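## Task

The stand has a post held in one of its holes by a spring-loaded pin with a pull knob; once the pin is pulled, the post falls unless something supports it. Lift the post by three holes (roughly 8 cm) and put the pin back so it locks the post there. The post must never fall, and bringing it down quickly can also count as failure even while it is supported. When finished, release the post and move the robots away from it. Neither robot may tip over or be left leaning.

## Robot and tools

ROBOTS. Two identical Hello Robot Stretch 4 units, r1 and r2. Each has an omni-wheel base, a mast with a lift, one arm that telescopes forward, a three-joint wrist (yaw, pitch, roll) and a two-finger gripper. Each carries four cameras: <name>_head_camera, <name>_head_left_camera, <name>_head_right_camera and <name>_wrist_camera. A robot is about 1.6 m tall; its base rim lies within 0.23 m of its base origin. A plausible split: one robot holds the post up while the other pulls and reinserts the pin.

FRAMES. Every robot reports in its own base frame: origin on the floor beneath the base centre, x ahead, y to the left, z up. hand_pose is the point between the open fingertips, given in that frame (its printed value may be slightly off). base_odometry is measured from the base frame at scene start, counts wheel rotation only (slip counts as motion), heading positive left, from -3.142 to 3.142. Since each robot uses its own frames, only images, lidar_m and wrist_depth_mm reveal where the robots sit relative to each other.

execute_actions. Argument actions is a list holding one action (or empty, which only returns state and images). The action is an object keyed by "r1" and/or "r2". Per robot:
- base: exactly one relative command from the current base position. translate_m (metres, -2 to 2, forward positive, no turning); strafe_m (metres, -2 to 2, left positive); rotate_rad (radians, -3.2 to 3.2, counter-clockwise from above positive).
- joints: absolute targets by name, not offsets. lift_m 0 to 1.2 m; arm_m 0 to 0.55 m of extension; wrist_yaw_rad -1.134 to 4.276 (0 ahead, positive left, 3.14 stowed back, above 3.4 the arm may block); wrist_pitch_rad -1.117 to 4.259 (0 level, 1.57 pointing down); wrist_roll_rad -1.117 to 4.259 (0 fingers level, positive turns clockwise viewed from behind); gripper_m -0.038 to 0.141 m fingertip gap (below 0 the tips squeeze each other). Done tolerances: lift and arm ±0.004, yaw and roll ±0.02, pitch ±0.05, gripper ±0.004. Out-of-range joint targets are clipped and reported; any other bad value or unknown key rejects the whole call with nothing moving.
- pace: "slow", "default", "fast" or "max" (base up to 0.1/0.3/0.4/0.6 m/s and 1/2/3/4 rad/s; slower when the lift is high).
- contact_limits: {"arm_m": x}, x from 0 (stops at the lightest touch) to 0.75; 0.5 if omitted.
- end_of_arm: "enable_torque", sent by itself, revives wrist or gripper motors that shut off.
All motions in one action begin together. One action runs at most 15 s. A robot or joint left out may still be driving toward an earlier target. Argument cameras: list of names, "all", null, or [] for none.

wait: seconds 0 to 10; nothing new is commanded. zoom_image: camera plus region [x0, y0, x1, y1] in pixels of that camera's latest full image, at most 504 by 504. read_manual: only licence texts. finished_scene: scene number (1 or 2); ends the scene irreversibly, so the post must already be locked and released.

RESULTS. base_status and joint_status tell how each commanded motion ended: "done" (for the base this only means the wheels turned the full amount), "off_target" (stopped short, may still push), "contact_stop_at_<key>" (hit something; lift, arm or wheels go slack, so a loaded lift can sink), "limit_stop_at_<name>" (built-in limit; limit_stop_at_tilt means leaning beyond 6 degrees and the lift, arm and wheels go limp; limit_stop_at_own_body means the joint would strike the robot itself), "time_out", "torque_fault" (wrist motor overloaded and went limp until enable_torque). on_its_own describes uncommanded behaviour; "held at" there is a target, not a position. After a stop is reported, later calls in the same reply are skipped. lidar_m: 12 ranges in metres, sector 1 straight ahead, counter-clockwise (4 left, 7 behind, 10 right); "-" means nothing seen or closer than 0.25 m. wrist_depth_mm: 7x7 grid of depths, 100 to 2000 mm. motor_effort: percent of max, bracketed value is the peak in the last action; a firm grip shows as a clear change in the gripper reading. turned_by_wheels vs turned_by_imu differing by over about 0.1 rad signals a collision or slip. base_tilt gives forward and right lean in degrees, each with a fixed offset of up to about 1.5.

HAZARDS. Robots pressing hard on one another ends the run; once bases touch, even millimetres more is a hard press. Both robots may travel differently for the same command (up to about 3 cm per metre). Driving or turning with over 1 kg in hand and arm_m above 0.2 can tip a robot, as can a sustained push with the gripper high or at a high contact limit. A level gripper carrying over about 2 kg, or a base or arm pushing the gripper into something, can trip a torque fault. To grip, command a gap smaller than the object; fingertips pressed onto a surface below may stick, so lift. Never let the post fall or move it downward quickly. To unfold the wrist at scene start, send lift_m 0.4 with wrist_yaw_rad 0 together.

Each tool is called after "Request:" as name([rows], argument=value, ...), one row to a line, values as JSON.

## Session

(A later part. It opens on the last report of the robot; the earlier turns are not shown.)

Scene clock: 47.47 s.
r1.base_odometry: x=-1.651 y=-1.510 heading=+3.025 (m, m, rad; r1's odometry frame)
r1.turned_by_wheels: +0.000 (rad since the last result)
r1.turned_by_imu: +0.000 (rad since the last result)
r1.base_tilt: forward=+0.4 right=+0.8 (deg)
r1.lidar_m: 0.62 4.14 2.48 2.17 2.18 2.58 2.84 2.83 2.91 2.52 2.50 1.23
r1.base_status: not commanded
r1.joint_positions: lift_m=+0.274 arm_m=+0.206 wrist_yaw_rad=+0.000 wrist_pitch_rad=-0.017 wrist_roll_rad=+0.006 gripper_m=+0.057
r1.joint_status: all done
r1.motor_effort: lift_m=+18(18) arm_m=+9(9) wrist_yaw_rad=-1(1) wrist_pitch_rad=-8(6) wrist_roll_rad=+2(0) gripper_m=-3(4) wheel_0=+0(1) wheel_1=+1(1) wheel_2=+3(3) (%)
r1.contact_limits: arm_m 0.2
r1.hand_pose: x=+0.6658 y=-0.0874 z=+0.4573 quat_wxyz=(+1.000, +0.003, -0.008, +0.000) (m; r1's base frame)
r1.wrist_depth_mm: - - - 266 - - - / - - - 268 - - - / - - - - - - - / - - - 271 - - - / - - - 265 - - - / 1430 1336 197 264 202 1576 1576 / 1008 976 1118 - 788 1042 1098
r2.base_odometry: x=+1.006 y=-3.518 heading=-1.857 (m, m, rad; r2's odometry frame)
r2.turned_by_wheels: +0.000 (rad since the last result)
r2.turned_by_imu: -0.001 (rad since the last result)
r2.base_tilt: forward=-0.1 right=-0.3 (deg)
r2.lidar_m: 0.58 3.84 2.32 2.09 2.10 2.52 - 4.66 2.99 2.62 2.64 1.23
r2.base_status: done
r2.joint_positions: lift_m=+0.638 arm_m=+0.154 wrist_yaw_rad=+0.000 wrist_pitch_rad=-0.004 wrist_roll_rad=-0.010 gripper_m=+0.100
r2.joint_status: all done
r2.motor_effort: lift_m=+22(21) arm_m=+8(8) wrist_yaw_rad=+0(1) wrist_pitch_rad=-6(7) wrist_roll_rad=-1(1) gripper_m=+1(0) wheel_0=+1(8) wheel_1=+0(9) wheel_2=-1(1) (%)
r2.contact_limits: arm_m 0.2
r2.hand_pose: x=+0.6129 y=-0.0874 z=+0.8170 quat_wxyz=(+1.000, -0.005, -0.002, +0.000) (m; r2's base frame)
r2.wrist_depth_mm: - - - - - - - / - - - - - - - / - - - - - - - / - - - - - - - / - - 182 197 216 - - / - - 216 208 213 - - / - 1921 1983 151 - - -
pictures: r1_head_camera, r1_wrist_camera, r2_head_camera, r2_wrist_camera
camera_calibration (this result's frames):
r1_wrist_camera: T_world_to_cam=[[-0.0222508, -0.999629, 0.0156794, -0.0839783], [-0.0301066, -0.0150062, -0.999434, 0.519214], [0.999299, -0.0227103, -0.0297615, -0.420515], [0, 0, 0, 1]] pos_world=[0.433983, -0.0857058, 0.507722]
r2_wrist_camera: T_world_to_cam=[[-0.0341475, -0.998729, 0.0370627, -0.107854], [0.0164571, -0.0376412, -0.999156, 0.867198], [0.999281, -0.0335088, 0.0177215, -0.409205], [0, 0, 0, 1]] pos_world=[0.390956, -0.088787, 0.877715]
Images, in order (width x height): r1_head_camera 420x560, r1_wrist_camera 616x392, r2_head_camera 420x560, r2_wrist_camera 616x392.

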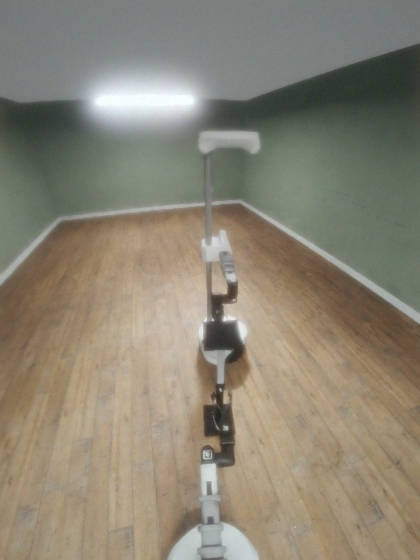

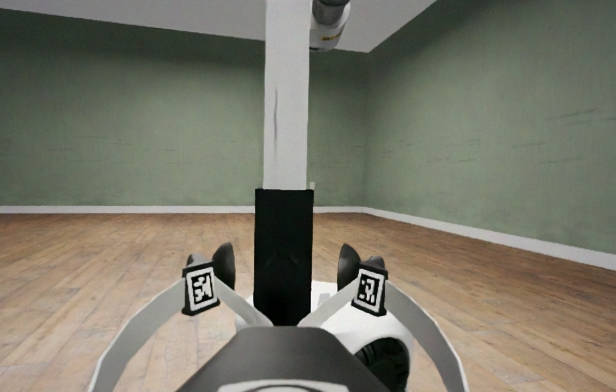

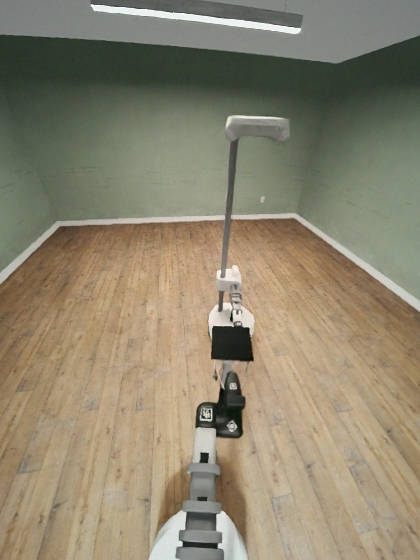

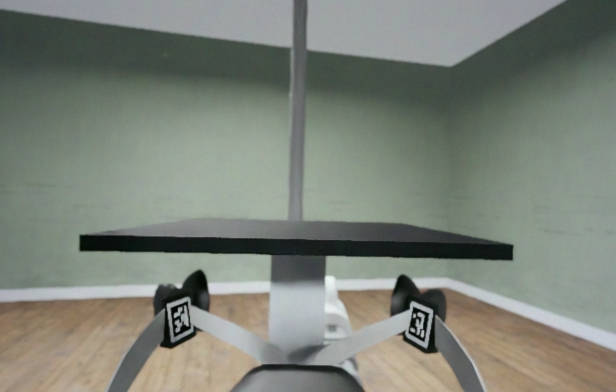

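Request:
zoom_image(camera="r1_wrist_camera", region=[200, 60, 380, 340])

Request:
zoom_image(camera="r1_head_camera", region=[190, 360, 250, 430])

Region (200, 60, 380, 340) of r1_wrist_camera's 616x392 image, scaled by 1.800; it fills the left 324 columns of this view, and the rest is white.

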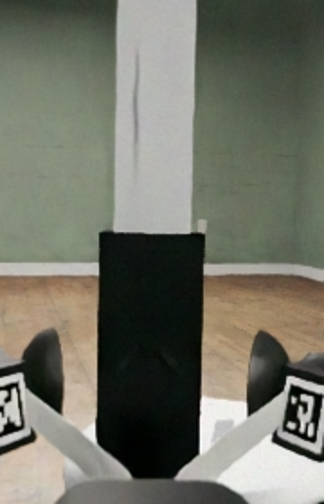

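Region (190, 360, 250, 430) of r1_head_camera's 420x560 image, scaled by 7.200, with more detail than that image has; it fills the left 432 columns of this view, and the rest is white.

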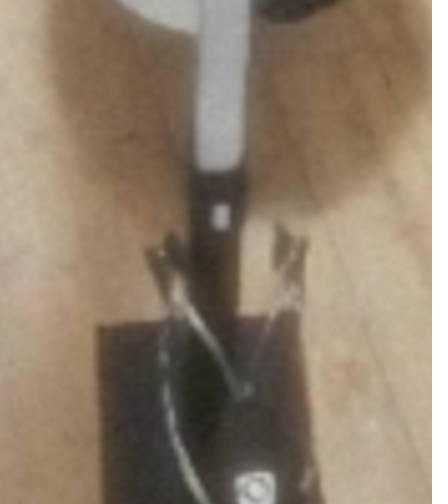

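Request:
execute_actions([
  {"r1": {"joints": {"arm_m": 0.216, "gripper_m": 0.035}, "contact_limits": {"arm_m": 0.2}}, "r2": {"joints": {"lift_m": 0.652, "gripper_m": 0.005}}},
], cameras=["r1_head_camera", "r1_wrist_camera", "r2_wrist_camera"])

Scene clock: 52.37 s.
r1.base_odometry: x=-1.651 y=-1.510 heading=+3.025 (m, m, rad; r1's odometry frame)
r1.turned_by_wheels: +0.000 (rad since the last result)
r1.turned_by_imu: +0.000 (rad since the last result)
r1.base_tilt: forward=+0.3 right=+0.9 (deg)
r1.lidar_m: 0.61 4.13 2.49 2.19 2.18 2.61 2.82 2.85 2.89 2.51 2.49 1.27
r1.base_status: not commanded
r1.joint_positions: lift_m=+0.274 arm_m=+0.214 wrist_yaw_rad=+0.000 wrist_pitch_rad=-0.017 wrist_roll_rad=+0.006 gripper_m=+0.035
r1.joint_status: all done
r1.motor_effort: lift_m=+18(18) arm_m=+9(8) wrist_yaw_rad=-1(1) wrist_pitch_rad=-6(6) wrist_roll_rad=+1(2) gripper_m=-4(6) wheel_0=+0(0) wheel_1=+2(2) wheel_2=+3(3) (%)
r1.contact_limits: arm_m 0.2
r1.hand_pose: x=+0.6738 y=-0.0874 z=+0.4573 quat_wxyz=(+1.000, +0.003, -0.008, +0.000) (m; r1's base frame)
r1.wrist_depth_mm: - - - 259 - - - / - - - 260 - - - / - - - - - - - / - - - 263 - - - / - - - 256 - - - / 1499 1537 194 221 750 1537 1618 / 1025 976 1078 - 750 1060 1098
r2.base_odometry: x=+1.006 y=-3.518 heading=-1.857 (m, m, rad; r2's odometry frame)
r2.turned_by_wheels: +0.000 (rad since the last result)
r2.turned_by_imu: -0.001 (rad since the last result)
r2.base_tilt: forward=-0.2 right=-0.4 (deg)
r2.lidar_m: 0.58 3.85 2.33 2.08 2.10 2.53 - 4.65 2.97 2.63 2.65 1.22
r2.base_status: not commanded
r2.joint_positions: lift_m=+0.652 arm_m=+0.154 wrist_yaw_rad=+0.006 wrist_pitch_rad=-0.003 wrist_roll_rad=-0.010 gripper_m=+0.005
r2.joint_status: all done
r2.on_its_own: wrist_yaw_rad is at rest, and its effort (-16) is outside its rest range (-13 to +13)
r2.motor_effort: lift_m=+22(18) arm_m=+3(8) wrist_yaw_rad=-16(16) wrist_pitch_rad=-8(8) wrist_roll_rad=-1(1) gripper_m=-14(15) wheel_0=+1(1) wheel_1=+0(0) wheel_2=+2(2) (%)
r2.hand_pose: x=+0.6143 y=-0.0858 z=+0.8309 quat_wxyz=(+1.000, -0.005, -0.002, +0.003) (m; r2's base frame)
r2.wrist_depth_mm: - - - - - - - / - - - - - - - / - - - - - - - / - - - - - - - / - - 209 218 229 - - / - - 186 203 177 - - / - 1921 1983 203 1983 - -
pictures: r1_head_camera, r1_wrist_camera, r2_wrist_camera
camera_calibration (this result's frames):
r1_wrist_camera: T_world_to_cam=[[-0.0222762, -0.999629, 0.0156795, -0.0837907], [-0.030107, -0.0150055, -0.999434, 0.519455], [0.999298, -0.0227357, -0.0297615, -0.428502], [0, 0, 0, 1]] pos_world=[0.441974, -0.0857072, 0.507722]
r2_wrist_camera: T_world_to_cam=[[-0.0285997, -0.998903, 0.0370792, -0.110163], [0.0161806, -0.0375522, -0.999164, 0.881271], [0.99946, -0.0279759, 0.0172368, -0.409951], [0, 0, 0, 1]] pos_world=[0.39232, -0.0884173, 0.891685]
Images, in order (width x height): r1_head_camera 420x560, r1_wrist_camera 616x392, r2_wrist_camera 616x392.

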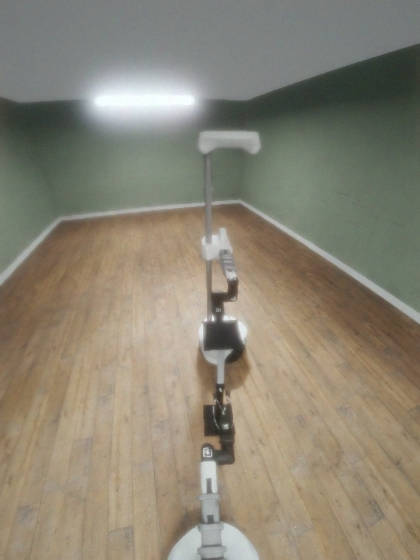

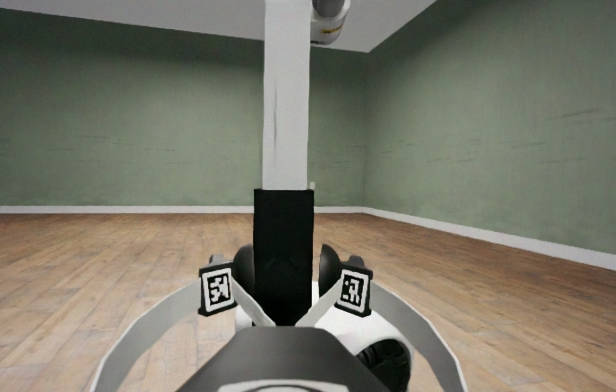

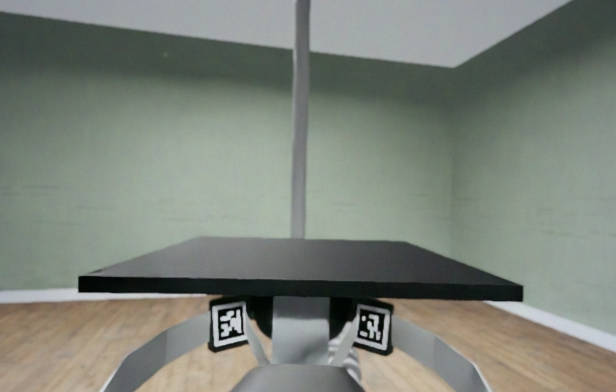

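Request:
zoom_image(camera="r1_head_camera", region=[200, 370, 240, 415])

Request:
zoom_image(camera="r1_wrist_camera", region=[210, 190, 360, 330])

Region (200, 370, 240, 415) of r1_head_camera's 420x560 image, scaled by 11.200, with more detail than that image has.

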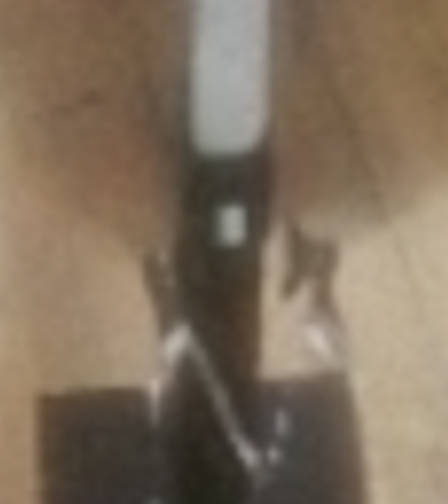

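Region (210, 190, 360, 330) of r1_wrist_camera's 616x392 image, scaled by 3.360; it fills the top 470 rows of this view, and the rest is white.

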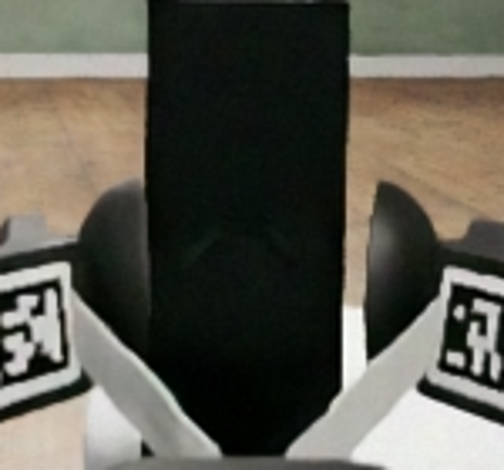

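Request:
execute_actions([
  {"r1": {"joints": {"gripper_m": -0.01}}, "r2": {"joints": {"lift_m": 0.657, "arm_m": 0.163}, "pace": "slow"}},
], cameras=["r1_head_camera", "r1_wrist_camera", "r2_wrist_camera"])

Scene clock: 56.60 s.
r1.base_odometry: x=-1.651 y=-1.510 heading=+3.025 (m, m, rad; r1's odometry frame)
r1.turned_by_wheels: +0.000 (rad since the last result)
r1.turned_by_imu: +0.000 (rad since the last result)
r1.base_tilt: forward=+0.4 right=+0.8 (deg)
r1.lidar_m: 0.60 4.07 2.47 2.18 2.18 2.63 2.85 2.85 2.88 2.51 2.49 1.25
r1.base_status: not commanded
r1.joint_positions: lift_m=+0.274 arm_m=+0.215 wrist_yaw_rad=+0.004 wrist_pitch_rad=-0.017 wrist_roll_rad=+0.006 gripper_m=-0.009
r1.joint_status: all done
r1.on_its_own: wrist_yaw_rad is at rest, and its effort (-14) is outside its rest range (-13 to +13)
r1.motor_effort: lift_m=+18(18) arm_m=+6(9) wrist_yaw_rad=-14(14) wrist_pitch_rad=-6(6) wrist_roll_rad=+1(2) gripper_m=-20(20) wheel_0=+0(0) wheel_1=+2(1) wheel_2=+3(3) (%)
r1.hand_pose: x=+0.6746 y=-0.0862 z=+0.4573 quat_wxyz=(+1.000, +0.003, -0.008, +0.002) (m; r1's base frame)
r1.wrist_depth_mm: - - - 256 - - - / - - - 259 - - - / - - - 260 - - - / - - - 263 - - - / - - - 255 - - - / 1464 1336 190 217 186 1576 1618 / 1042 991 1118 - 768 1060 1118
r2.base_odometry: x=+1.006 y=-3.518 heading=-1.857 (m, m, rad; r2's odometry frame)
r2.turned_by_wheels: +0.000 (rad since the last result)
r2.turned_by_imu: -0.001 (rad since the last result)
r2.base_tilt: forward=-0.2 right=-0.4 (deg)
r2.lidar_m: 0.60 3.84 2.33 2.08 2.11 2.52 - 4.65 2.98 2.64 2.63 1.22
r2.base_status: not commanded
r2.joint_positions: lift_m=+0.657 arm_m=+0.161 wrist_yaw_rad=-0.001 wrist_pitch_rad=+0.001 wrist_roll_rad=-0.010 gripper_m=+0.005
r2.joint_status: all done
r2.motor_effort: lift_m=+24(24) arm_m=+11(11) wrist_yaw_rad=+4(16) wrist_pitch_rad=-21(23) wrist_roll_rad=-2(1) gripper_m=-8(15) wheel_0=+1(0) wheel_1=+0(0) wheel_2=-2(2) (%)
r2.hand_pose: x=+0.6202 y=-0.0878 z=+0.8344 quat_wxyz=(+1.000, -0.005, +0.001, -0.001) (m; r2's base frame)
r2.wrist_depth_mm: - - - - - - - / - - - - - - - / - - - - - - - / - - - - - - - / - - 216 225 236 - - / - - 172 200 175 - - / - 157 1863 200 1921 - -
pictures: r1_head_camera, r1_wrist_camera, r2_wrist_camera
camera_calibration (this result's frames):
r1_wrist_camera: T_world_to_cam=[[-0.0179159, -0.999717, 0.0156795, -0.0854621], [-0.0300414, -0.0151367, -0.999434, 0.519444], [0.999388, -0.0183768, -0.0297617, -0.429024], [0, 0, 0, 1]] pos_world=[0.442835, -0.0854593, 0.507722]
r2_wrist_camera: T_world_to_cam=[[-0.0352596, -0.998684, 0.0372301, -0.10807], [0.011518, -0.0376569, -0.999224, 0.887587], [0.999312, -0.0348035, 0.0128307, -0.412866], [0, 0, 0, 1]] pos_world=[0.398549, -0.0888735, 0.896219]
Images, in order (width x height): r1_head_camera 420x560, r1_wrist_camera 616x392, r2_wrist_camera 616x392.

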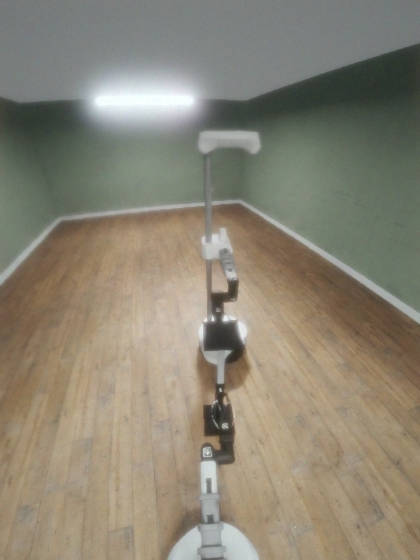

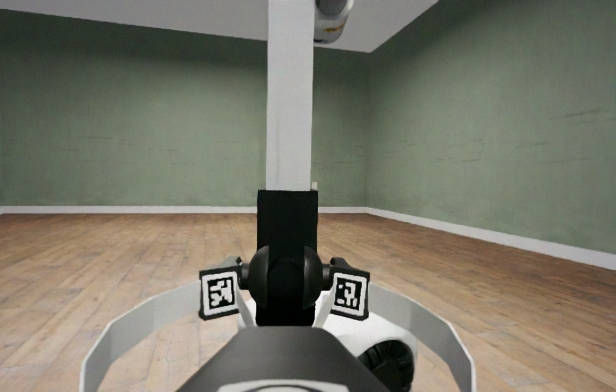

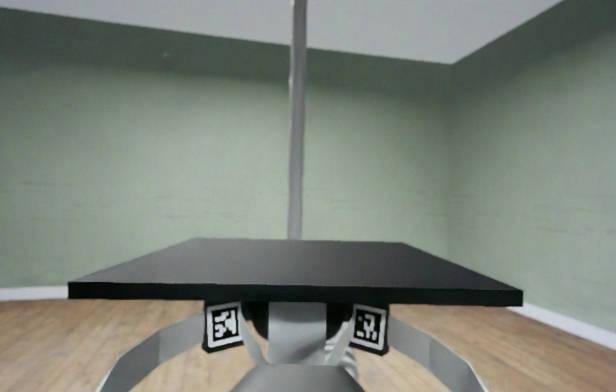

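Request:
execute_actions([
  {"r2": {"joints": {"lift_m": 0.66, "arm_m": 0.167, "gripper_m": -0.012}, "pace": "slow"}},
], cameras=["r1_wrist_camera", "r2_wrist_camera"])

Scene clock: 58.47 s.
r1.base_odometry: x=-1.651 y=-1.510 heading=+3.025 (m, m, rad; r1's odometry frame)
r1.turned_by_wheels: +0.000 (rad since the last result)
r1.turned_by_imu: +0.000 (rad since the last result)
r1.base_tilt: forward=+0.4 right=+0.9 (deg)
r1.lidar_m: 0.60 4.09 2.50 2.17 2.20 2.59 2.84 2.85 2.88 2.50 2.51 1.24
r1.base_status: not commanded
r1.joint_positions: lift_m=+0.274 arm_m=+0.215 wrist_yaw_rad=+0.004 wrist_pitch_rad=-0.017 wrist_roll_rad=+0.006 gripper_m=-0.009
r1.joint_status: not commanded
r1.on_its_own: wrist_yaw_rad is at rest, and its effort (-15) is outside its rest range (-13 to +13)
r1.motor_effort: lift_m=+18(17) arm_m=+6(6) wrist_yaw_rad=-15(13) wrist_pitch_rad=-6(6) wrist_roll_rad=+2(2) gripper_m=-20(20) wheel_0=+0(0) wheel_1=+2(2) wheel_2=+2(3) (%)
r1.hand_pose: x=+0.6746 y=-0.0862 z=+0.4573 quat_wxyz=(+1.000, +0.003, -0.008, +0.002) (m; r1's base frame)
r1.wrist_depth_mm: - - - 257 - - - / - - - 258 - - - / - - - 260 - - - / - - - 260 - - - / - - - 254 - - - / 1430 1366 190 218 186 1537 1618 / 1042 976 1118 - 768 1025 1098
r2.base_odometry: x=+1.006 y=-3.518 heading=-1.857 (m, m, rad; r2's odometry frame)
r2.turned_by_wheels: +0.000 (rad since the last result)
r2.turned_by_imu: +0.000 (rad since the last result)
r2.base_tilt: forward=-0.2 right=-0.4 (deg)
r2.lidar_m: 0.58 3.83 2.33 2.09 2.10 2.53 - 4.65 2.99 2.62 2.65 1.23
r2.base_status: not commanded
r2.joint_positions: lift_m=+0.660 arm_m=+0.165 wrist_yaw_rad=-0.001 wrist_pitch_rad=+0.004 wrist_roll_rad=-0.010 gripper_m=-0.012
r2.joint_status: all done
r2.on_its_own: wrist_pitch_rad is at rest, and its effort (-29) is outside its rest range (-23 to +23)
r2.motor_effort: lift_m=+25(24) arm_m=+9(11) wrist_yaw_rad=+2(6) wrist_pitch_rad=-29(28) wrist_roll_rad=-1(1) gripper_m=-16(15) wheel_0=+1(1) wheel_1=+1(0) wheel_2=-2(2) (%)
r2.hand_pose: x=+0.6246 y=-0.0876 z=+0.8366 quat_wxyz=(+1.000, -0.005, +0.002, +0.000) (m; r2's base frame)
r2.wrist_depth_mm: - - - - - - - / - - - - - - - / - - - - - - - / - - - - - - - / - - 223 231 242 - - / - 136 139 142 146 151 - / - 155 1983 195 1921 - -
pictures: r1_wrist_camera, r2_wrist_camera
camera_calibration (this result's frames):
r1_wrist_camera: T_world_to_cam=[[-0.0179147, -0.999717, 0.0156796, -0.0854626], [-0.0300414, -0.0151368, -0.999434, 0.519444], [0.999388, -0.0183756, -0.0297618, -0.429024], [0, 0, 0, 1]] pos_world=[0.442835, -0.0854592, 0.507722]
r2_wrist_camera: T_world_to_cam=[[-0.0345928, -0.998704, 0.0373221, -0.108327], [0.00884106, -0.0376488, -0.999252, 0.891393], [0.999362, -0.034237, 0.010132, -0.415005], [0, 0, 0, 1]] pos_world=[0.403112, -0.0888357, 0.898974]
Images, in order (width x height): r1_wrist_camera 616x392, r2_wrist_camera 616x392.

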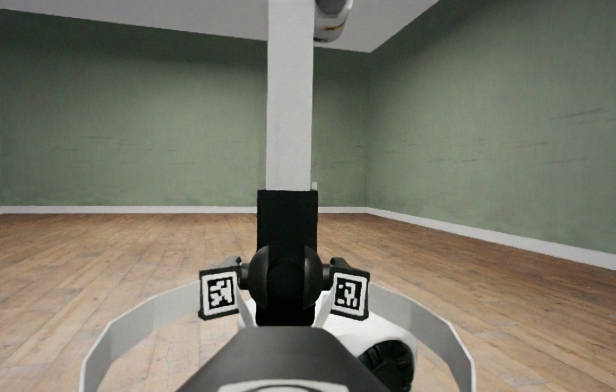

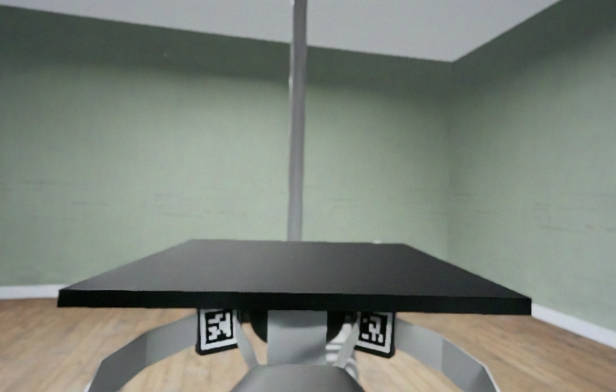

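Request:
execute_actions([
  {"r2": {"joints": {"lift_m": 0.665}, "pace": "slow"}},
], cameras=["r2_wrist_camera"])

Scene clock: 61.60 s.
r1.base_odometry: x=-1.651 y=-1.510 heading=+3.025 (m, m, rad; r1's odometry frame)
r1.turned_by_wheels: +0.000 (rad since the last result)
r1.turned_by_imu: +0.000 (rad since the last result)
r1.base_tilt: forward=+0.4 right=+0.8 (deg)
r1.lidar_m: 0.63 4.09 2.49 2.16 2.19 2.58 2.83 2.85 2.91 2.52 2.52 1.21
r1.base_status: not commanded
r1.joint_positions: lift_m=+0.274 arm_m=+0.215 wrist_yaw_rad=+0.004 wrist_pitch_rad=-0.017 wrist_roll_rad=+0.006 gripper_m=-0.009
r1.joint_status: not commanded
r1.on_its_own: wrist_yaw_rad is at rest, and its effort (-16) is outside its rest range (-13 to +13)
r1.motor_effort: lift_m=+18(18) arm_m=+6(6) wrist_yaw_rad=-16(13) wrist_pitch_rad=-6(6) wrist_roll_rad=+1(2) gripper_m=-22(20) wheel_0=+0(0) wheel_1=+2(2) wheel_2=+3(2) (%)
r1.hand_pose: x=+0.6746 y=-0.0862 z=+0.4573 quat_wxyz=(+1.000, +0.003, -0.008, +0.002) (m; r1's base frame)
r1.wrist_depth_mm: - - - 258 - - - / - - - 257 - - - / - - - 262 - - - / - - - 262 - - - / - - - 254 - - - / 1464 1366 191 218 186 1576 1576 / 1042 976 1118 - 778 1025 1098
r2.base_odometry: x=+1.006 y=-3.518 heading=-1.857 (m, m, rad; r2's odometry frame)
r2.turned_by_wheels: +0.000 (rad since the last result)
r2.turned_by_imu: -0.001 (rad since the last result)
r2.base_tilt: forward=-0.2 right=-0.4 (deg)
r2.lidar_m: 0.57 3.85 2.33 2.09 2.10 2.51 - 4.65 2.97 2.63 2.65 1.25
r2.base_status: not commanded
r2.joint_positions: lift_m=+0.664 arm_m=+0.165 wrist_yaw_rad=+0.000 wrist_pitch_rad=+0.008 wrist_roll_rad=-0.010 gripper_m=-0.012
r2.joint_status: all done
r2.on_its_own: wrist_pitch_rad is at rest, and its effort (-40) is outside its rest range (-23 to +23)
r2.motor_effort: lift_m=+26(27) arm_m=+9(10) wrist_yaw_rad=+1(3) wrist_pitch_rad=-40(40) wrist_roll_rad=-1(1) gripper_m=-15(17) wheel_0=+1(1) wheel_1=+0(0) wheel_2=-2(2) (%)
r2.hand_pose: x=+0.6247 y=-0.0876 z=+0.8404 quat_wxyz=(+1.000, -0.005, +0.004, +0.000) (m; r2's base frame)
r2.wrist_depth_mm: - - - - - - - / - - - - - - - / - - - - - - - / - - - - - - - / - - 224 234 242 - - / - 139 142 145 149 154 - / 1983 154 1863 195 1863 - -
pictures: r2_wrist_camera
camera_calibration (this result's frames):
r2_wrist_camera: T_world_to_cam=[[-0.0341788, -0.998714, 0.0374535, -0.108757], [0.00498528, -0.0376453, -0.999279, 0.897583], [0.999403, -0.0339674, 0.00626554, -0.411868], [0, 0, 0, 1]] pos_world=[0.40343, -0.0888177, 0.90359]
Images, in order (width x height): r2_wrist_camera 616x392.

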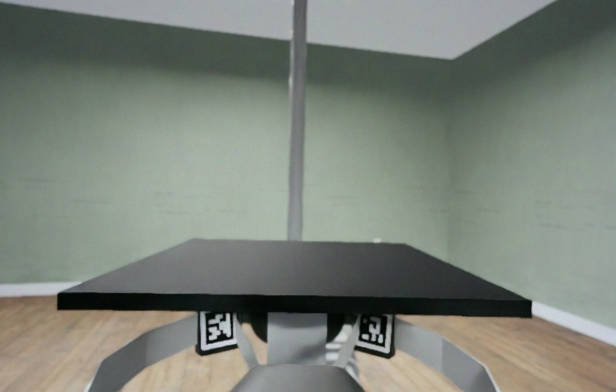

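Request:
execute_actions([
  {"r2": {"joints": {"lift_m": 0.669}, "pace": "slow"}},
], cameras=["r2_wrist_camera", "r1_wrist_camera"])

Scene clock: 63.37 s.
r1.base_odometry: x=-1.651 y=-1.510 heading=+3.025 (m, m, rad; r1's odometry frame)
r1.turned_by_wheels: +0.000 (rad since the last result)
r1.turned_by_imu: +0.000 (rad since the last result)
r1.base_tilt: forward=+0.3 right=+0.9 (deg)
r1.lidar_m: 0.60 4.06 2.49 2.18 2.18 2.60 2.83 2.85 2.88 2.49 2.50 1.22
r1.base_status: not commanded
r1.joint_positions: lift_m=+0.274 arm_m=+0.215 wrist_yaw_rad=+0.004 wrist_pitch_rad=-0.017 wrist_roll_rad=+0.006 gripper_m=-0.009
r1.joint_status: not commanded
r1.on_its_own: wrist_yaw_rad is at rest, and its effort (-15) is outside its rest range (-13 to +13)
r1.motor_effort: lift_m=+18(18) arm_m=+6(6) wrist_yaw_rad=-15(15) wrist_pitch_rad=-6(7) wrist_roll_rad=+1(1) gripper_m=-20(21) wheel_0=+0(0) wheel_1=+1(2) wheel_2=+3(3) (%)
r1.hand_pose: x=+0.6746 y=-0.0862 z=+0.4573 quat_wxyz=(+1.000, +0.003, -0.008, +0.002) (m; r1's base frame)
r1.wrist_depth_mm: - - - 256 - - - / - - - 259 - - - / - - - 263 - - - / - - - 260 - - - / - - - 255 - - - / 1464 1336 190 217 186 1576 1618 / 1042 976 1118 - 788 1025 1098
r2.base_odometry: x=+1.006 y=-3.518 heading=-1.857 (m, m, rad; r2's odometry frame)
r2.turned_by_wheels: +0.000 (rad since the last result)
r2.turned_by_imu: +0.000 (rad since the last result)
r2.base_tilt: forward=-0.1 right=-0.4 (deg)
r2.lidar_m: 0.58 3.83 2.34 2.10 2.10 2.50 - 4.66 2.99 2.63 2.63 1.26
r2.base_status: not commanded
r2.joint_positions: lift_m=+0.668 arm_m=+0.165 wrist_yaw_rad=+0.000 wrist_pitch_rad=+0.013 wrist_roll_rad=-0.010 gripper_m=-0.012
r2.joint_status: all done
r2.on_its_own: wrist_pitch_rad is at rest, and its effort (-54) is outside its rest range (-23 to +23)
r2.motor_effort: lift_m=+28(27) arm_m=+9(9) wrist_yaw_rad=+0(2) wrist_pitch_rad=-54(54) wrist_roll_rad=-1(1) gripper_m=-17(16) wheel_0=+1(0) wheel_1=+0(0) wheel_2=-2(2) (%)
r2.hand_pose: x=+0.6248 y=-0.0875 z=+0.8428 quat_wxyz=(+1.000, -0.005, +0.006, +0.000) (m; r2's base frame)
r2.wrist_depth_mm: - - - - - - - / - - - - - - - / - - - - - - - / - - - - - - - / - - 227 234 242 - - / - 144 146 149 152 140 - / 1983 154 1808 196 1808 1983 -
pictures: r1_wrist_camera, r2_wrist_camera
camera_calibration (this result's frames):
r1_wrist_camera: T_world_to_cam=[[-0.0179149, -0.999717, 0.0156796, -0.0854625], [-0.0300415, -0.0151368, -0.999434, 0.519444], [0.999388, -0.0183758, -0.0297618, -0.429024], [0, 0, 0, 1]] pos_world=[0.442835, -0.0854592, 0.507722]
r2_wrist_camera: T_world_to_cam=[[-0.0336508, -0.998725, 0.0376221, -0.10922], [-0.0000093352, -0.0376431, -0.999291, 0.903122], [0.999434, -0.0336273, 0.0012574, -0.407734], [0, 0, 0, 1]] pos_world=[0.403836, -0.0887949, 0.907104]
Images, in order (width x height): r1_wrist_camera 616x392, r2_wrist_camera 616x392.

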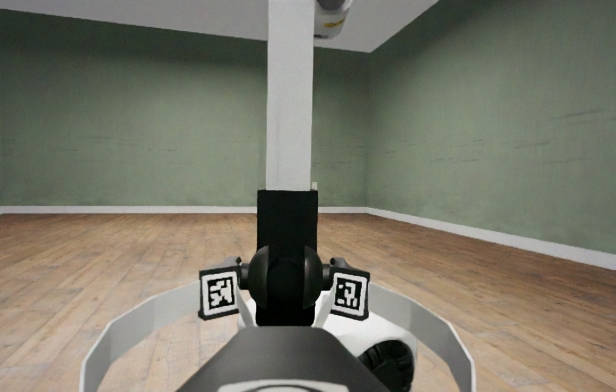

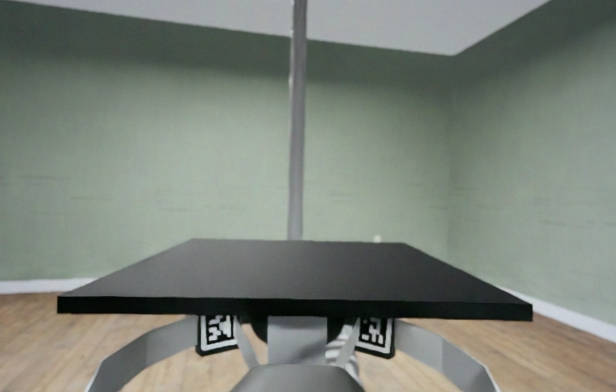

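Request:
execute_actions([
  {"r1": {"joints": {"arm_m": 0.2}, "pace": "slow"}},
], cameras=["r1_head_camera", "r2_wrist_camera", "r1_wrist_camera"])

Scene clock: 64.87 s.
r1.base_odometry: x=-1.651 y=-1.510 heading=+3.025 (m, m, rad; r1's odometry frame)
r1.turned_by_wheels: +0.000 (rad since the last result)
r1.turned_by_imu: +0.000 (rad since the last result)
r1.base_tilt: forward=+0.4 right=+0.8 (deg)
r1.lidar_m: 0.62 4.12 2.48 2.19 2.16 2.61 2.81 2.82 2.88 2.47 2.48 1.24
r1.base_status: not commanded
r1.joint_positions: lift_m=+0.274 arm_m=+0.202 wrist_yaw_rad=+0.004 wrist_pitch_rad=-0.017 wrist_roll_rad=+0.006 gripper_m=-0.009
r1.joint_status: all done
r1.motor_effort: lift_m=+18(18) arm_m=-11(11) wrist_yaw_rad=-13(15) wrist_pitch_rad=-6(6) wrist_roll_rad=+1(2) gripper_m=-22(21) wheel_0=+0(0) wheel_1=+1(2) wheel_2=+3(3) (%)
r1.hand_pose: x=+0.6616 y=-0.0863 z=+0.4573 quat_wxyz=(+1.000, +0.003, -0.008, +0.002) (m; r1's base frame)
r1.wrist_depth_mm: - - - 270 - - - / - - - 272 - - - / - - - 274 - - - / - - - 274 - - - / - - - 268 - - - / 1464 1366 190 216 185 1576 1661 / 1042 991 1098 - 788 1025 1118
r2.base_odometry: x=+1.006 y=-3.518 heading=-1.857 (m, m, rad; r2's odometry frame)
r2.turned_by_wheels: +0.000 (rad since the last result)
r2.turned_by_imu: +0.000 (rad since the last result)
r2.base_tilt: forward=-0.1 right=-0.5 (deg)
r2.lidar_m: 0.58 3.85 2.34 2.09 2.11 2.53 - 4.66 2.99 2.63 2.64 1.24
r2.base_status: not commanded
r2.joint_positions: lift_m=+0.668 arm_m=+0.165 wrist_yaw_rad=+0.000 wrist_pitch_rad=+0.013 wrist_roll_rad=-0.010 gripper_m=-0.012
r2.joint_status: not commanded
r2.on_its_own: wrist_pitch_rad is at rest, and its effort (-54) is outside its rest range (-23 to +23)
r2.motor_effort: lift_m=+28(28) arm_m=+9(9) wrist_yaw_rad=+0(1) wrist_pitch_rad=-54(54) wrist_roll_rad=-2(1) gripper_m=-16(16) wheel_0=+1(0) wheel_1=+0(0) wheel_2=-3(2) (%)
r2.hand_pose: x=+0.6248 y=-0.0875 z=+0.8428 quat_wxyz=(+1.000, -0.005, +0.006, +0.000) (m; r2's base frame)
r2.wrist_depth_mm: - - - - - - - / - - - - - - - / - - - - - - - / - - - - - - - / - - 226 234 243 - - / - 144 146 149 153 139 - / - 155 1756 196 1808 - -
pictures: r1_head_camera, r1_wrist_camera, r2_wrist_camera
camera_calibration (this result's frames):
r1_wrist_camera: T_world_to_cam=[[-0.0183115, -0.999709, 0.0156796, -0.0855468], [-0.0300539, -0.0151248, -0.999434, 0.519059], [0.999381, -0.0187723, -0.0297682, -0.416069], [0, 0, 0, 1]] pos_world=[0.429844, -0.0854818, 0.507721]
r2_wrist_camera: T_world_to_cam=[[-0.033643, -0.998726, 0.0376221, -0.109222], [-0.0000088789, -0.0376431, -0.999291, 0.903122], [0.999434, -0.0336195, 0.00125756, -0.407735], [0, 0, 0, 1]] pos_world=[0.403838, -0.0887944, 0.907104]
Images, in order (width x height): r1_head_camera 420x560, r1_wrist_camera 616x392, r2_wrist_camera 616x392.

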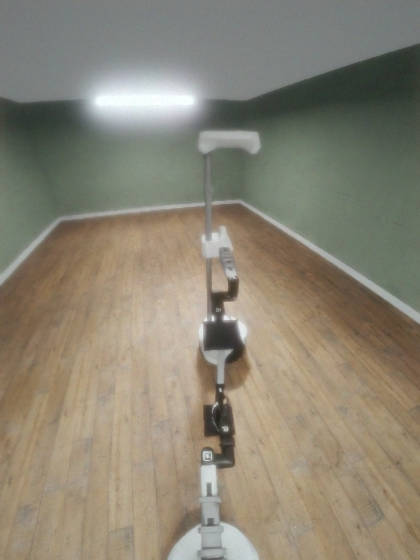

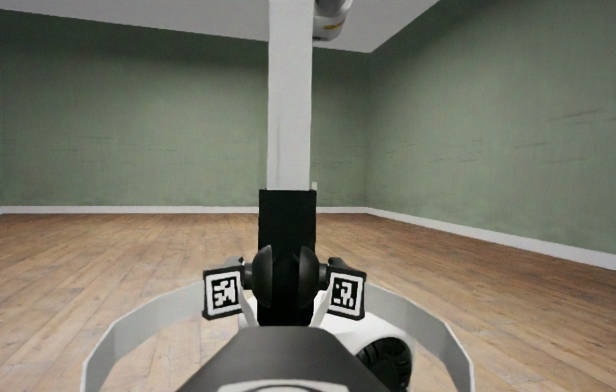

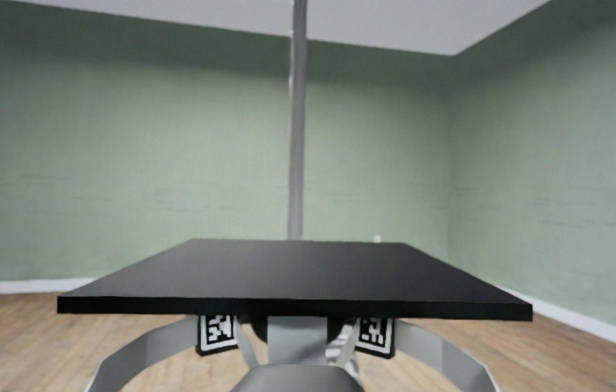

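Request:
zoom_image(camera="r1_wrist_camera", region=[220, 210, 350, 330])

Request:
zoom_image(camera="r1_head_camera", region=[200, 370, 240, 415])

Region (220, 210, 350, 330) of r1_wrist_camera's 616x392 image, scaled by 3.877; it fills the top 465 rows of this view, and the rest is white.

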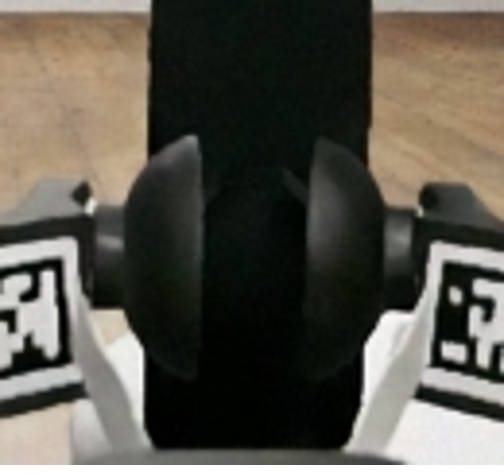

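Region (200, 370, 240, 415) of r1_head_camera's 420x560 image, scaled by 11.200, with more detail than that image has.

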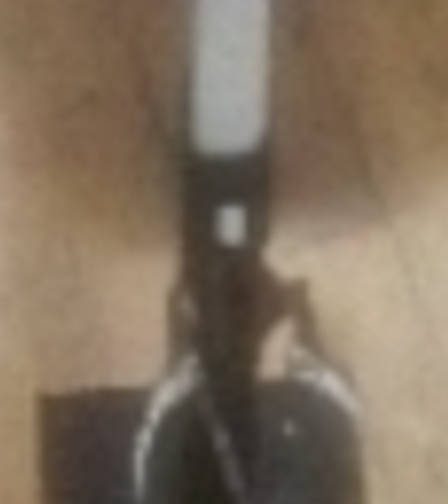

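Request:
execute_actions([
  {"r1": {"joints": {"arm_m": 0.224, "gripper_m": 0.032}, "contact_limits": {"arm_m": 0.2}}},
], cameras=["r1_head_camera", "r1_wrist_camera"])

Request:
zoom_image(camera="r1_head_camera", region=[200, 370, 240, 415])

Scene clock: 70.40 s.
r1.base_odometry: x=-1.651 y=-1.510 heading=+3.024 (m, m, rad; r1's odometry frame)
r1.turned_by_wheels: +0.000 (rad since the last result)
r1.turned_by_imu: +0.000 (rad since the last result)
r1.base_tilt: forward=+0.3 right=+0.8 (deg)
r1.lidar_m: 0.62 4.07 2.47 2.16 2.21 2.59 2.83 2.84 2.92 2.51 2.51 3.02
r1.base_status: not commanded
r1.joint_positions: lift_m=+0.274 arm_m=+0.222 wrist_yaw_rad=+0.000 wrist_pitch_rad=-0.017 wrist_roll_rad=+0.006 gripper_m=+0.032
r1.joint_status: all done
r1.motor_effort: lift_m=+18(18) arm_m=+9(12) wrist_yaw_rad=-3(13) wrist_pitch_rad=-6(6) wrist_roll_rad=+1(0) gripper_m=-5(21) wheel_0=+0(0) wheel_1=+2(2) wheel_2=+0(3) (%)
r1.contact_limits: arm_m 0.2
r1.hand_pose: x=+0.6818 y=-0.0873 z=+0.4574 quat_wxyz=(+1.000, +0.003, -0.009, +0.000) (m; r1's base frame)
r1.wrist_depth_mm: - - - 252 - - - / - - - 253 - - - / - - - - - - - / - - - 254 - - - / - - - 248 - - - / 1464 1430 193 213 193 1618 1618 / 1042 931 1118 - 741 1118 1098
r2.base_odometry: x=+1.006 y=-3.518 heading=-1.857 (m, m, rad; r2's odometry frame)
r2.turned_by_wheels: +0.000 (rad since the last result)
r2.turned_by_imu: -0.001 (rad since the last result)
r2.base_tilt: forward=-0.1 right=-0.4 (deg)
r2.lidar_m: 0.57 3.84 2.32 2.09 2.10 2.51 - 4.67 2.98 2.63 2.64 1.25
r2.base_status: not commanded
r2.joint_positions: lift_m=+0.668 arm_m=+0.165 wrist_yaw_rad=+0.000 wrist_pitch_rad=+0.013 wrist_roll_rad=-0.010 gripper_m=-0.012
r2.joint_status: not commanded
r2.on_its_own: wrist_pitch_rad is at rest, and its effort (-54) is outside its rest range (-23 to +23)
r2.motor_effort: lift_m=+28(28) arm_m=+9(9) wrist_yaw_rad=+1(1) wrist_pitch_rad=-54(54) wrist_roll_rad=-1(1) gripper_m=-17(15) wheel_0=+1(1) wheel_1=+0(0) wheel_2=-2(2) (%)
r2.hand_pose: x=+0.6248 y=-0.0875 z=+0.8428 quat_wxyz=(+1.000, -0.005, +0.006, +0.000) (m; r2's base frame)
r2.wrist_depth_mm: - - - - - - - / - - - - - - - / - - - - - - - / - - - - - - - / - - 226 234 243 - - / - 144 146 149 152 140 - / - 155 1808 196 1863 1983 -
pictures: r1_head_camera, r1_wrist_camera
camera_calibration (this result's frames):
r1_wrist_camera: T_world_to_cam=[[-0.021909, -0.999637, 0.0156717, -0.083754], [-0.0297584, -0.0150165, -0.999444, 0.519562], [0.999317, -0.0223632, -0.0294186, -0.436634], [0, 0, 0, 1]] pos_world=[0.449962, -0.0856861, 0.507741]
Images, in order (width x height): r1_head_camera 420x560, r1_wrist_camera 616x392.

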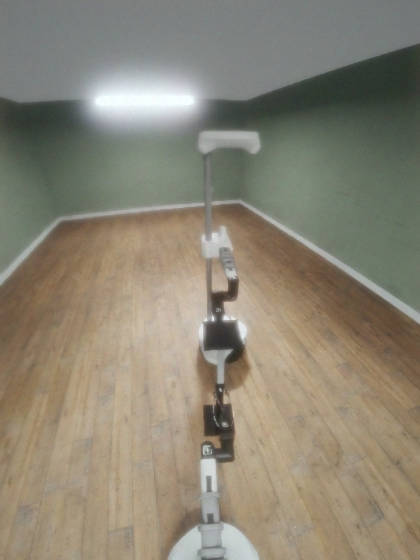

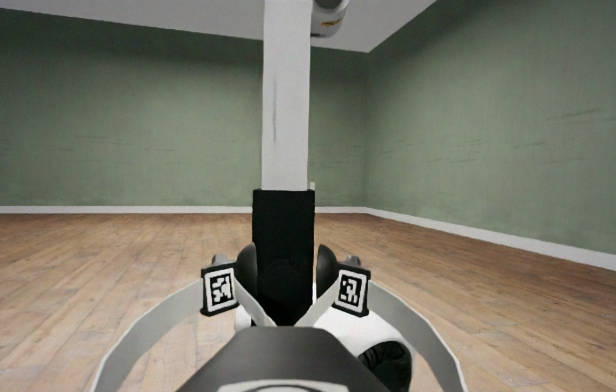

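Region (200, 370, 240, 415) of r1_head_camera's 420x560 image, scaled by 11.200, with more detail than that image has.

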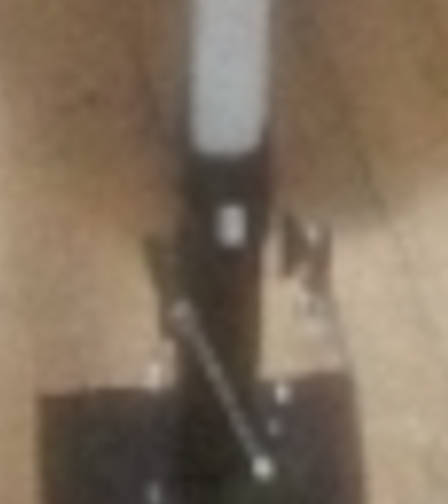

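Request:
execute_actions([
  {"r1": {"joints": {"arm_m": 0.233, "gripper_m": -0.036}, "contact_limits": {"arm_m": 0.2}, "pace": "slow"}},
], cameras=["r1_head_camera", "r1_wrist_camera"])

Request:
zoom_image(camera="r1_wrist_camera", region=[220, 210, 350, 330])

Request:
zoom_image(camera="r1_head_camera", region=[200, 370, 240, 415])

Scene clock: 74.63 s.
r1.base_odometry: x=-1.651 y=-1.510 heading=+3.025 (m, m, rad; r1's odometry frame)
r1.turned_by_wheels: +0.000 (rad since the last result)
r1.turned_by_imu: +0.000 (rad since the last result)
r1.base_tilt: forward=+0.3 right=+0.8 (deg)
r1.lidar_m: 0.62 4.10 2.46 2.17 2.19 2.60 2.83 2.85 2.93 2.50 2.52 1.25
r1.base_status: not commanded
r1.joint_positions: lift_m=+0.274 arm_m=+0.233 wrist_yaw_rad=+0.006 wrist_pitch_rad=-0.017 wrist_roll_rad=+0.006 gripper_m=-0.035
r1.joint_status: all done
r1.on_its_own: wrist_yaw_rad is at rest, and its effort (-17) is outside its rest range (-13 to +13)
r1.motor_effort: lift_m=+18(18) arm_m=+1(12) wrist_yaw_rad=-17(30) wrist_pitch_rad=-7(11) wrist_roll_rad=+1(0) gripper_m=-27(35) wheel_0=-1(0) wheel_1=+1(2) wheel_2=+7(7) (%)
r1.contact_limits: arm_m 0.2
r1.hand_pose: x=+0.6927 y=-0.0858 z=+0.4572 quat_wxyz=(+1.000, +0.003, -0.008, +0.003) (m; r1's base frame)
r1.wrist_depth_mm: - - - 239 - - - / - - - 240 - - - / - - - 243 - - - / - - - 242 - - - / - - - 236 - - - / 1464 167 183 198 183 1576 1618 / 1025 976 1138 - 759 1042 1118
r2.base_odometry: x=+1.006 y=-3.518 heading=-1.857 (m, m, rad; r2's odometry frame)
r2.turned_by_wheels: +0.000 (rad since the last result)
r2.turned_by_imu: -0.001 (rad since the last result)
r2.base_tilt: forward=-0.2 right=-0.4 (deg)
r2.lidar_m: 0.59 3.84 2.34 2.09 2.10 2.51 - 4.66 2.98 2.63 2.63 1.26
r2.base_status: not commanded
r2.joint_positions: lift_m=+0.668 arm_m=+0.165 wrist_yaw_rad=+0.000 wrist_pitch_rad=+0.013 wrist_roll_rad=-0.010 gripper_m=-0.012
r2.joint_status: not commanded
r2.on_its_own: wrist_pitch_rad is at rest, and its effort (-54) is outside its rest range (-23 to +23)
r2.motor_effort: lift_m=+28(28) arm_m=+9(9) wrist_yaw_rad=+1(0) wrist_pitch_rad=-54(54) wrist_roll_rad=-1(1) gripper_m=-16(16) wheel_0=+1(1) wheel_1=+0(0) wheel_2=-2(2) (%)
r2.hand_pose: x=+0.6248 y=-0.0875 z=+0.8428 quat_wxyz=(+1.000, -0.005, +0.006, +0.000) (m; r2's base frame)
r2.wrist_depth_mm: - - - - - - - / - - - - - - - / - - - - - - - / - - - - - - - / - - 226 234 243 - - / - 144 146 149 153 140 - / - 154 1808 196 1863 - -
pictures: r1_head_camera, r1_wrist_camera
camera_calibration (this result's frames):
r1_wrist_camera: T_world_to_cam=[[-0.016749, -0.999737, 0.0156924, -0.0856178], [-0.0303307, -0.0151794, -0.999425, 0.520083], [0.9994, -0.0172154, -0.0300684, -0.446798], [0, 0, 0, 1]] pos_world=[0.46087, -0.0853925, 0.507693]
Images, in order (width x height): r1_head_camera 420x560, r1_wrist_camera 616x392.

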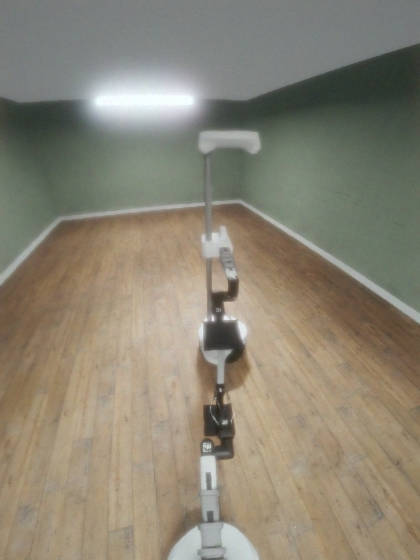

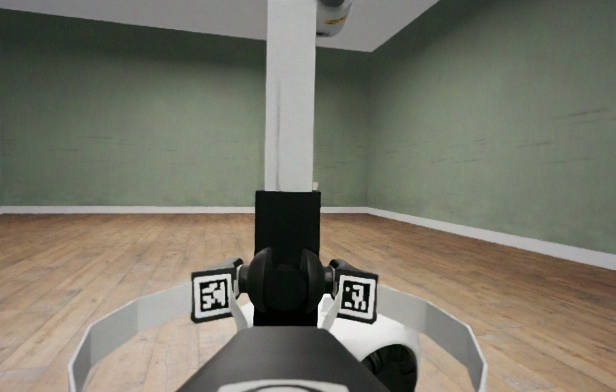

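Region (220, 210, 350, 330) of r1_wrist_camera's 616x392 image, scaled by 3.877; it fills the top 465 rows of this view, and the rest is white.

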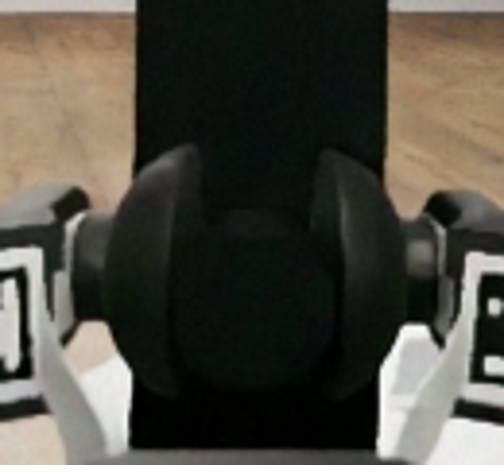

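Region (200, 370, 240, 415) of r1_head_camera's 420x560 image, scaled by 11.200, with more detail than that image has.

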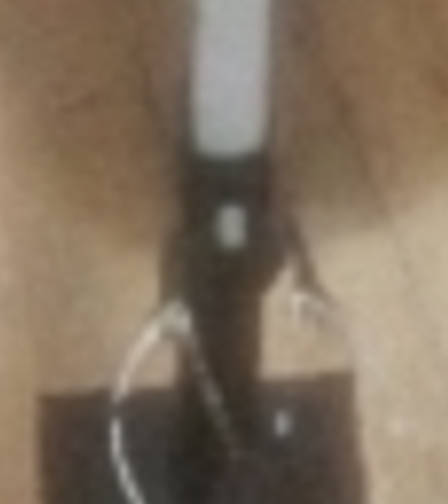

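Request:
execute_actions([
  {"r1": {"joints": {"arm_m": 0.218}, "pace": "slow"}},
], cameras=["r1_head_camera", "r1_wrist_camera", "r2_wrist_camera"])

Request:
zoom_image(camera="r1_wrist_camera", region=[220, 210, 350, 330])

Request:
zoom_image(camera="r1_head_camera", region=[200, 370, 240, 415])

Scene clock: 76.57 s.
r1.base_odometry: x=-1.651 y=-1.510 heading=+3.025 (m, m, rad; r1's odometry frame)
r1.turned_by_wheels: +0.000 (rad since the last result)
r1.turned_by_imu: +0.000 (rad since the last result)
r1.base_tilt: forward=+0.3 right=+0.9 (deg)
r1.lidar_m: 0.61 4.10 2.51 2.17 2.18 2.58 2.82 2.85 2.90 2.48 2.50 1.23
r1.base_status: not commanded
r1.joint_positions: lift_m=+0.274 arm_m=+0.221 wrist_yaw_rad=+0.007 wrist_pitch_rad=-0.017 wrist_roll_rad=+0.006 gripper_m=-0.035
r1.joint_status: all done
r1.on_its_own: wrist_yaw_rad is at rest, and its effort (-20) is outside its rest range (-13 to +13)
r1.motor_effort: lift_m=+18(18) arm_m=-14(15) wrist_yaw_rad=-20(21) wrist_pitch_rad=-7(8) wrist_roll_rad=+1(1) gripper_m=-29(29) wheel_0=+0(0) wheel_1=+0(0) wheel_2=+7(7) (%)
r1.hand_pose: x=+0.6804 y=-0.0855 z=+0.4573 quat_wxyz=(+1.000, +0.003, -0.008, +0.003) (m; r1's base frame)
r1.wrist_depth_mm: - - - 251 - - - / - - - 253 - - - / - - - 255 - - - / - - - 255 - - - / - - - 249 - - - / 1464 167 182 208 182 1576 1618 / 1042 991 1098 - 768 1042 1098
r2.base_odometry: x=+1.006 y=-3.518 heading=-1.857 (m, m, rad; r2's odometry frame)
r2.turned_by_wheels: +0.000 (rad since the last result)
r2.turned_by_imu: +0.000 (rad since the last result)
r2.base_tilt: forward=-0.1 right=-0.4 (deg)
r2.lidar_m: 0.57 3.84 2.33 2.09 2.09 2.51 - 4.64 2.96 2.62 2.64 3.14
r2.base_status: not commanded
r2.joint_positions: lift_m=+0.669 arm_m=+0.165 wrist_yaw_rad=+0.000 wrist_pitch_rad=+0.005 wrist_roll_rad=-0.010 gripper_m=-0.012
r2.joint_status: not commanded
r2.on_its_own: wrist_pitch_rad is at rest, and its effort (-32) is outside its rest range (-23 to +23)
r2.motor_effort: lift_m=+25(28) arm_m=+9(9) wrist_yaw_rad=+1(1) wrist_pitch_rad=-32(54) wrist_roll_rad=-1(2) gripper_m=-14(17) wheel_0=+1(1) wheel_1=+0(0) wheel_2=-2(2) (%)
r2.hand_pose: x=+0.6248 y=-0.0875 z=+0.8453 quat_wxyz=(+1.000, -0.005, +0.003, +0.000) (m; r2's base frame)
r2.wrist_depth_mm: - - - - - - - / - - - - - - - / - - - - - - - / - - - - - - - / - - 224 232 242 - - / - 138 140 143 147 151 - / - 154 1921 196 1921 - -
pictures: r1_head_camera, r1_wrist_camera, r2_wrist_camera
camera_calibration (this result's frames):
r1_wrist_camera: T_world_to_cam=[[-0.0155491, -0.999756, 0.0156899, -0.0862925], [-0.0301971, -0.0152151, -0.999428, 0.519659], [0.999423, -0.016014, -0.0299531, -0.434559], [0, 0, 0, 1]] pos_world=[0.448659, -0.0853238, 0.5077]
r2_wrist_camera: T_world_to_cam=[[-0.0340942, -0.99872, 0.0373611, -0.108859], [0.00770394, -0.0376444, -0.999262, 0.900764], [0.999389, -0.0337812, 0.00897753, -0.414262], [0, 0, 0, 1]] pos_world=[0.403358, -0.0888052, 0.907885]
Images, in order (width x height): r1_head_camera 420x560, r1_wrist_camera 616x392, r2_wrist_camera 616x392.

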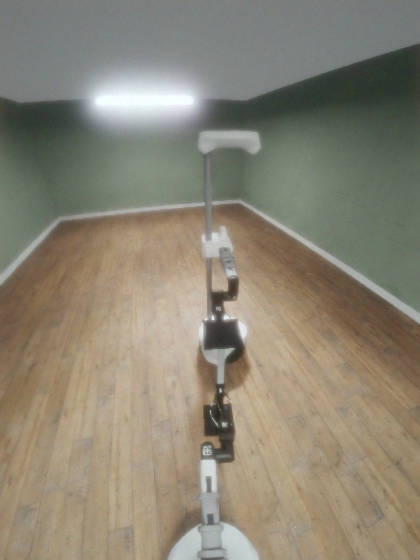

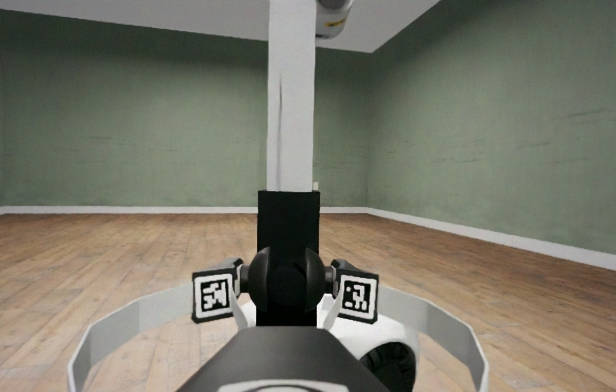

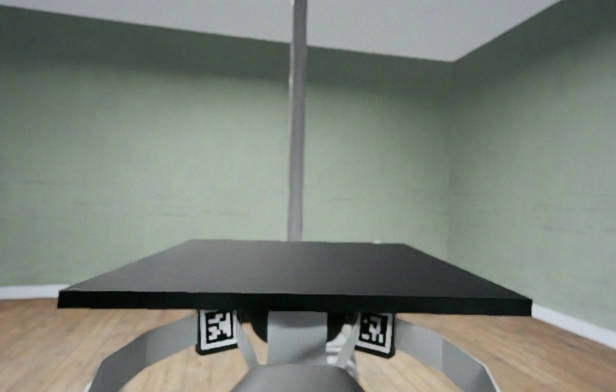

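Region (220, 210, 350, 330) of r1_wrist_camera's 616x392 image, scaled by 3.877; it fills the top 465 rows of this view, and the rest is white.

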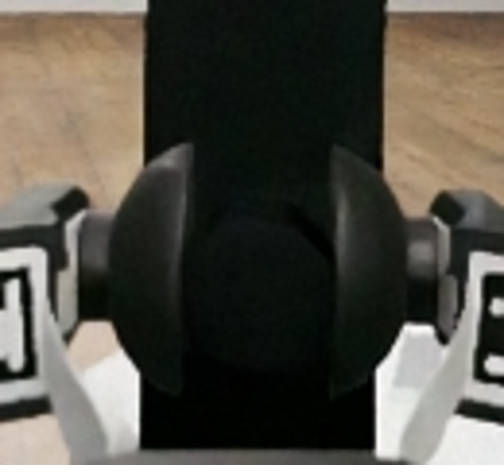

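Region (200, 370, 240, 415) of r1_head_camera's 420x560 image, scaled by 11.200, with more detail than that image has.

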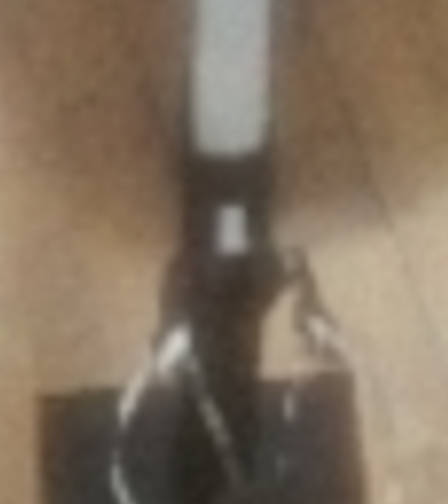

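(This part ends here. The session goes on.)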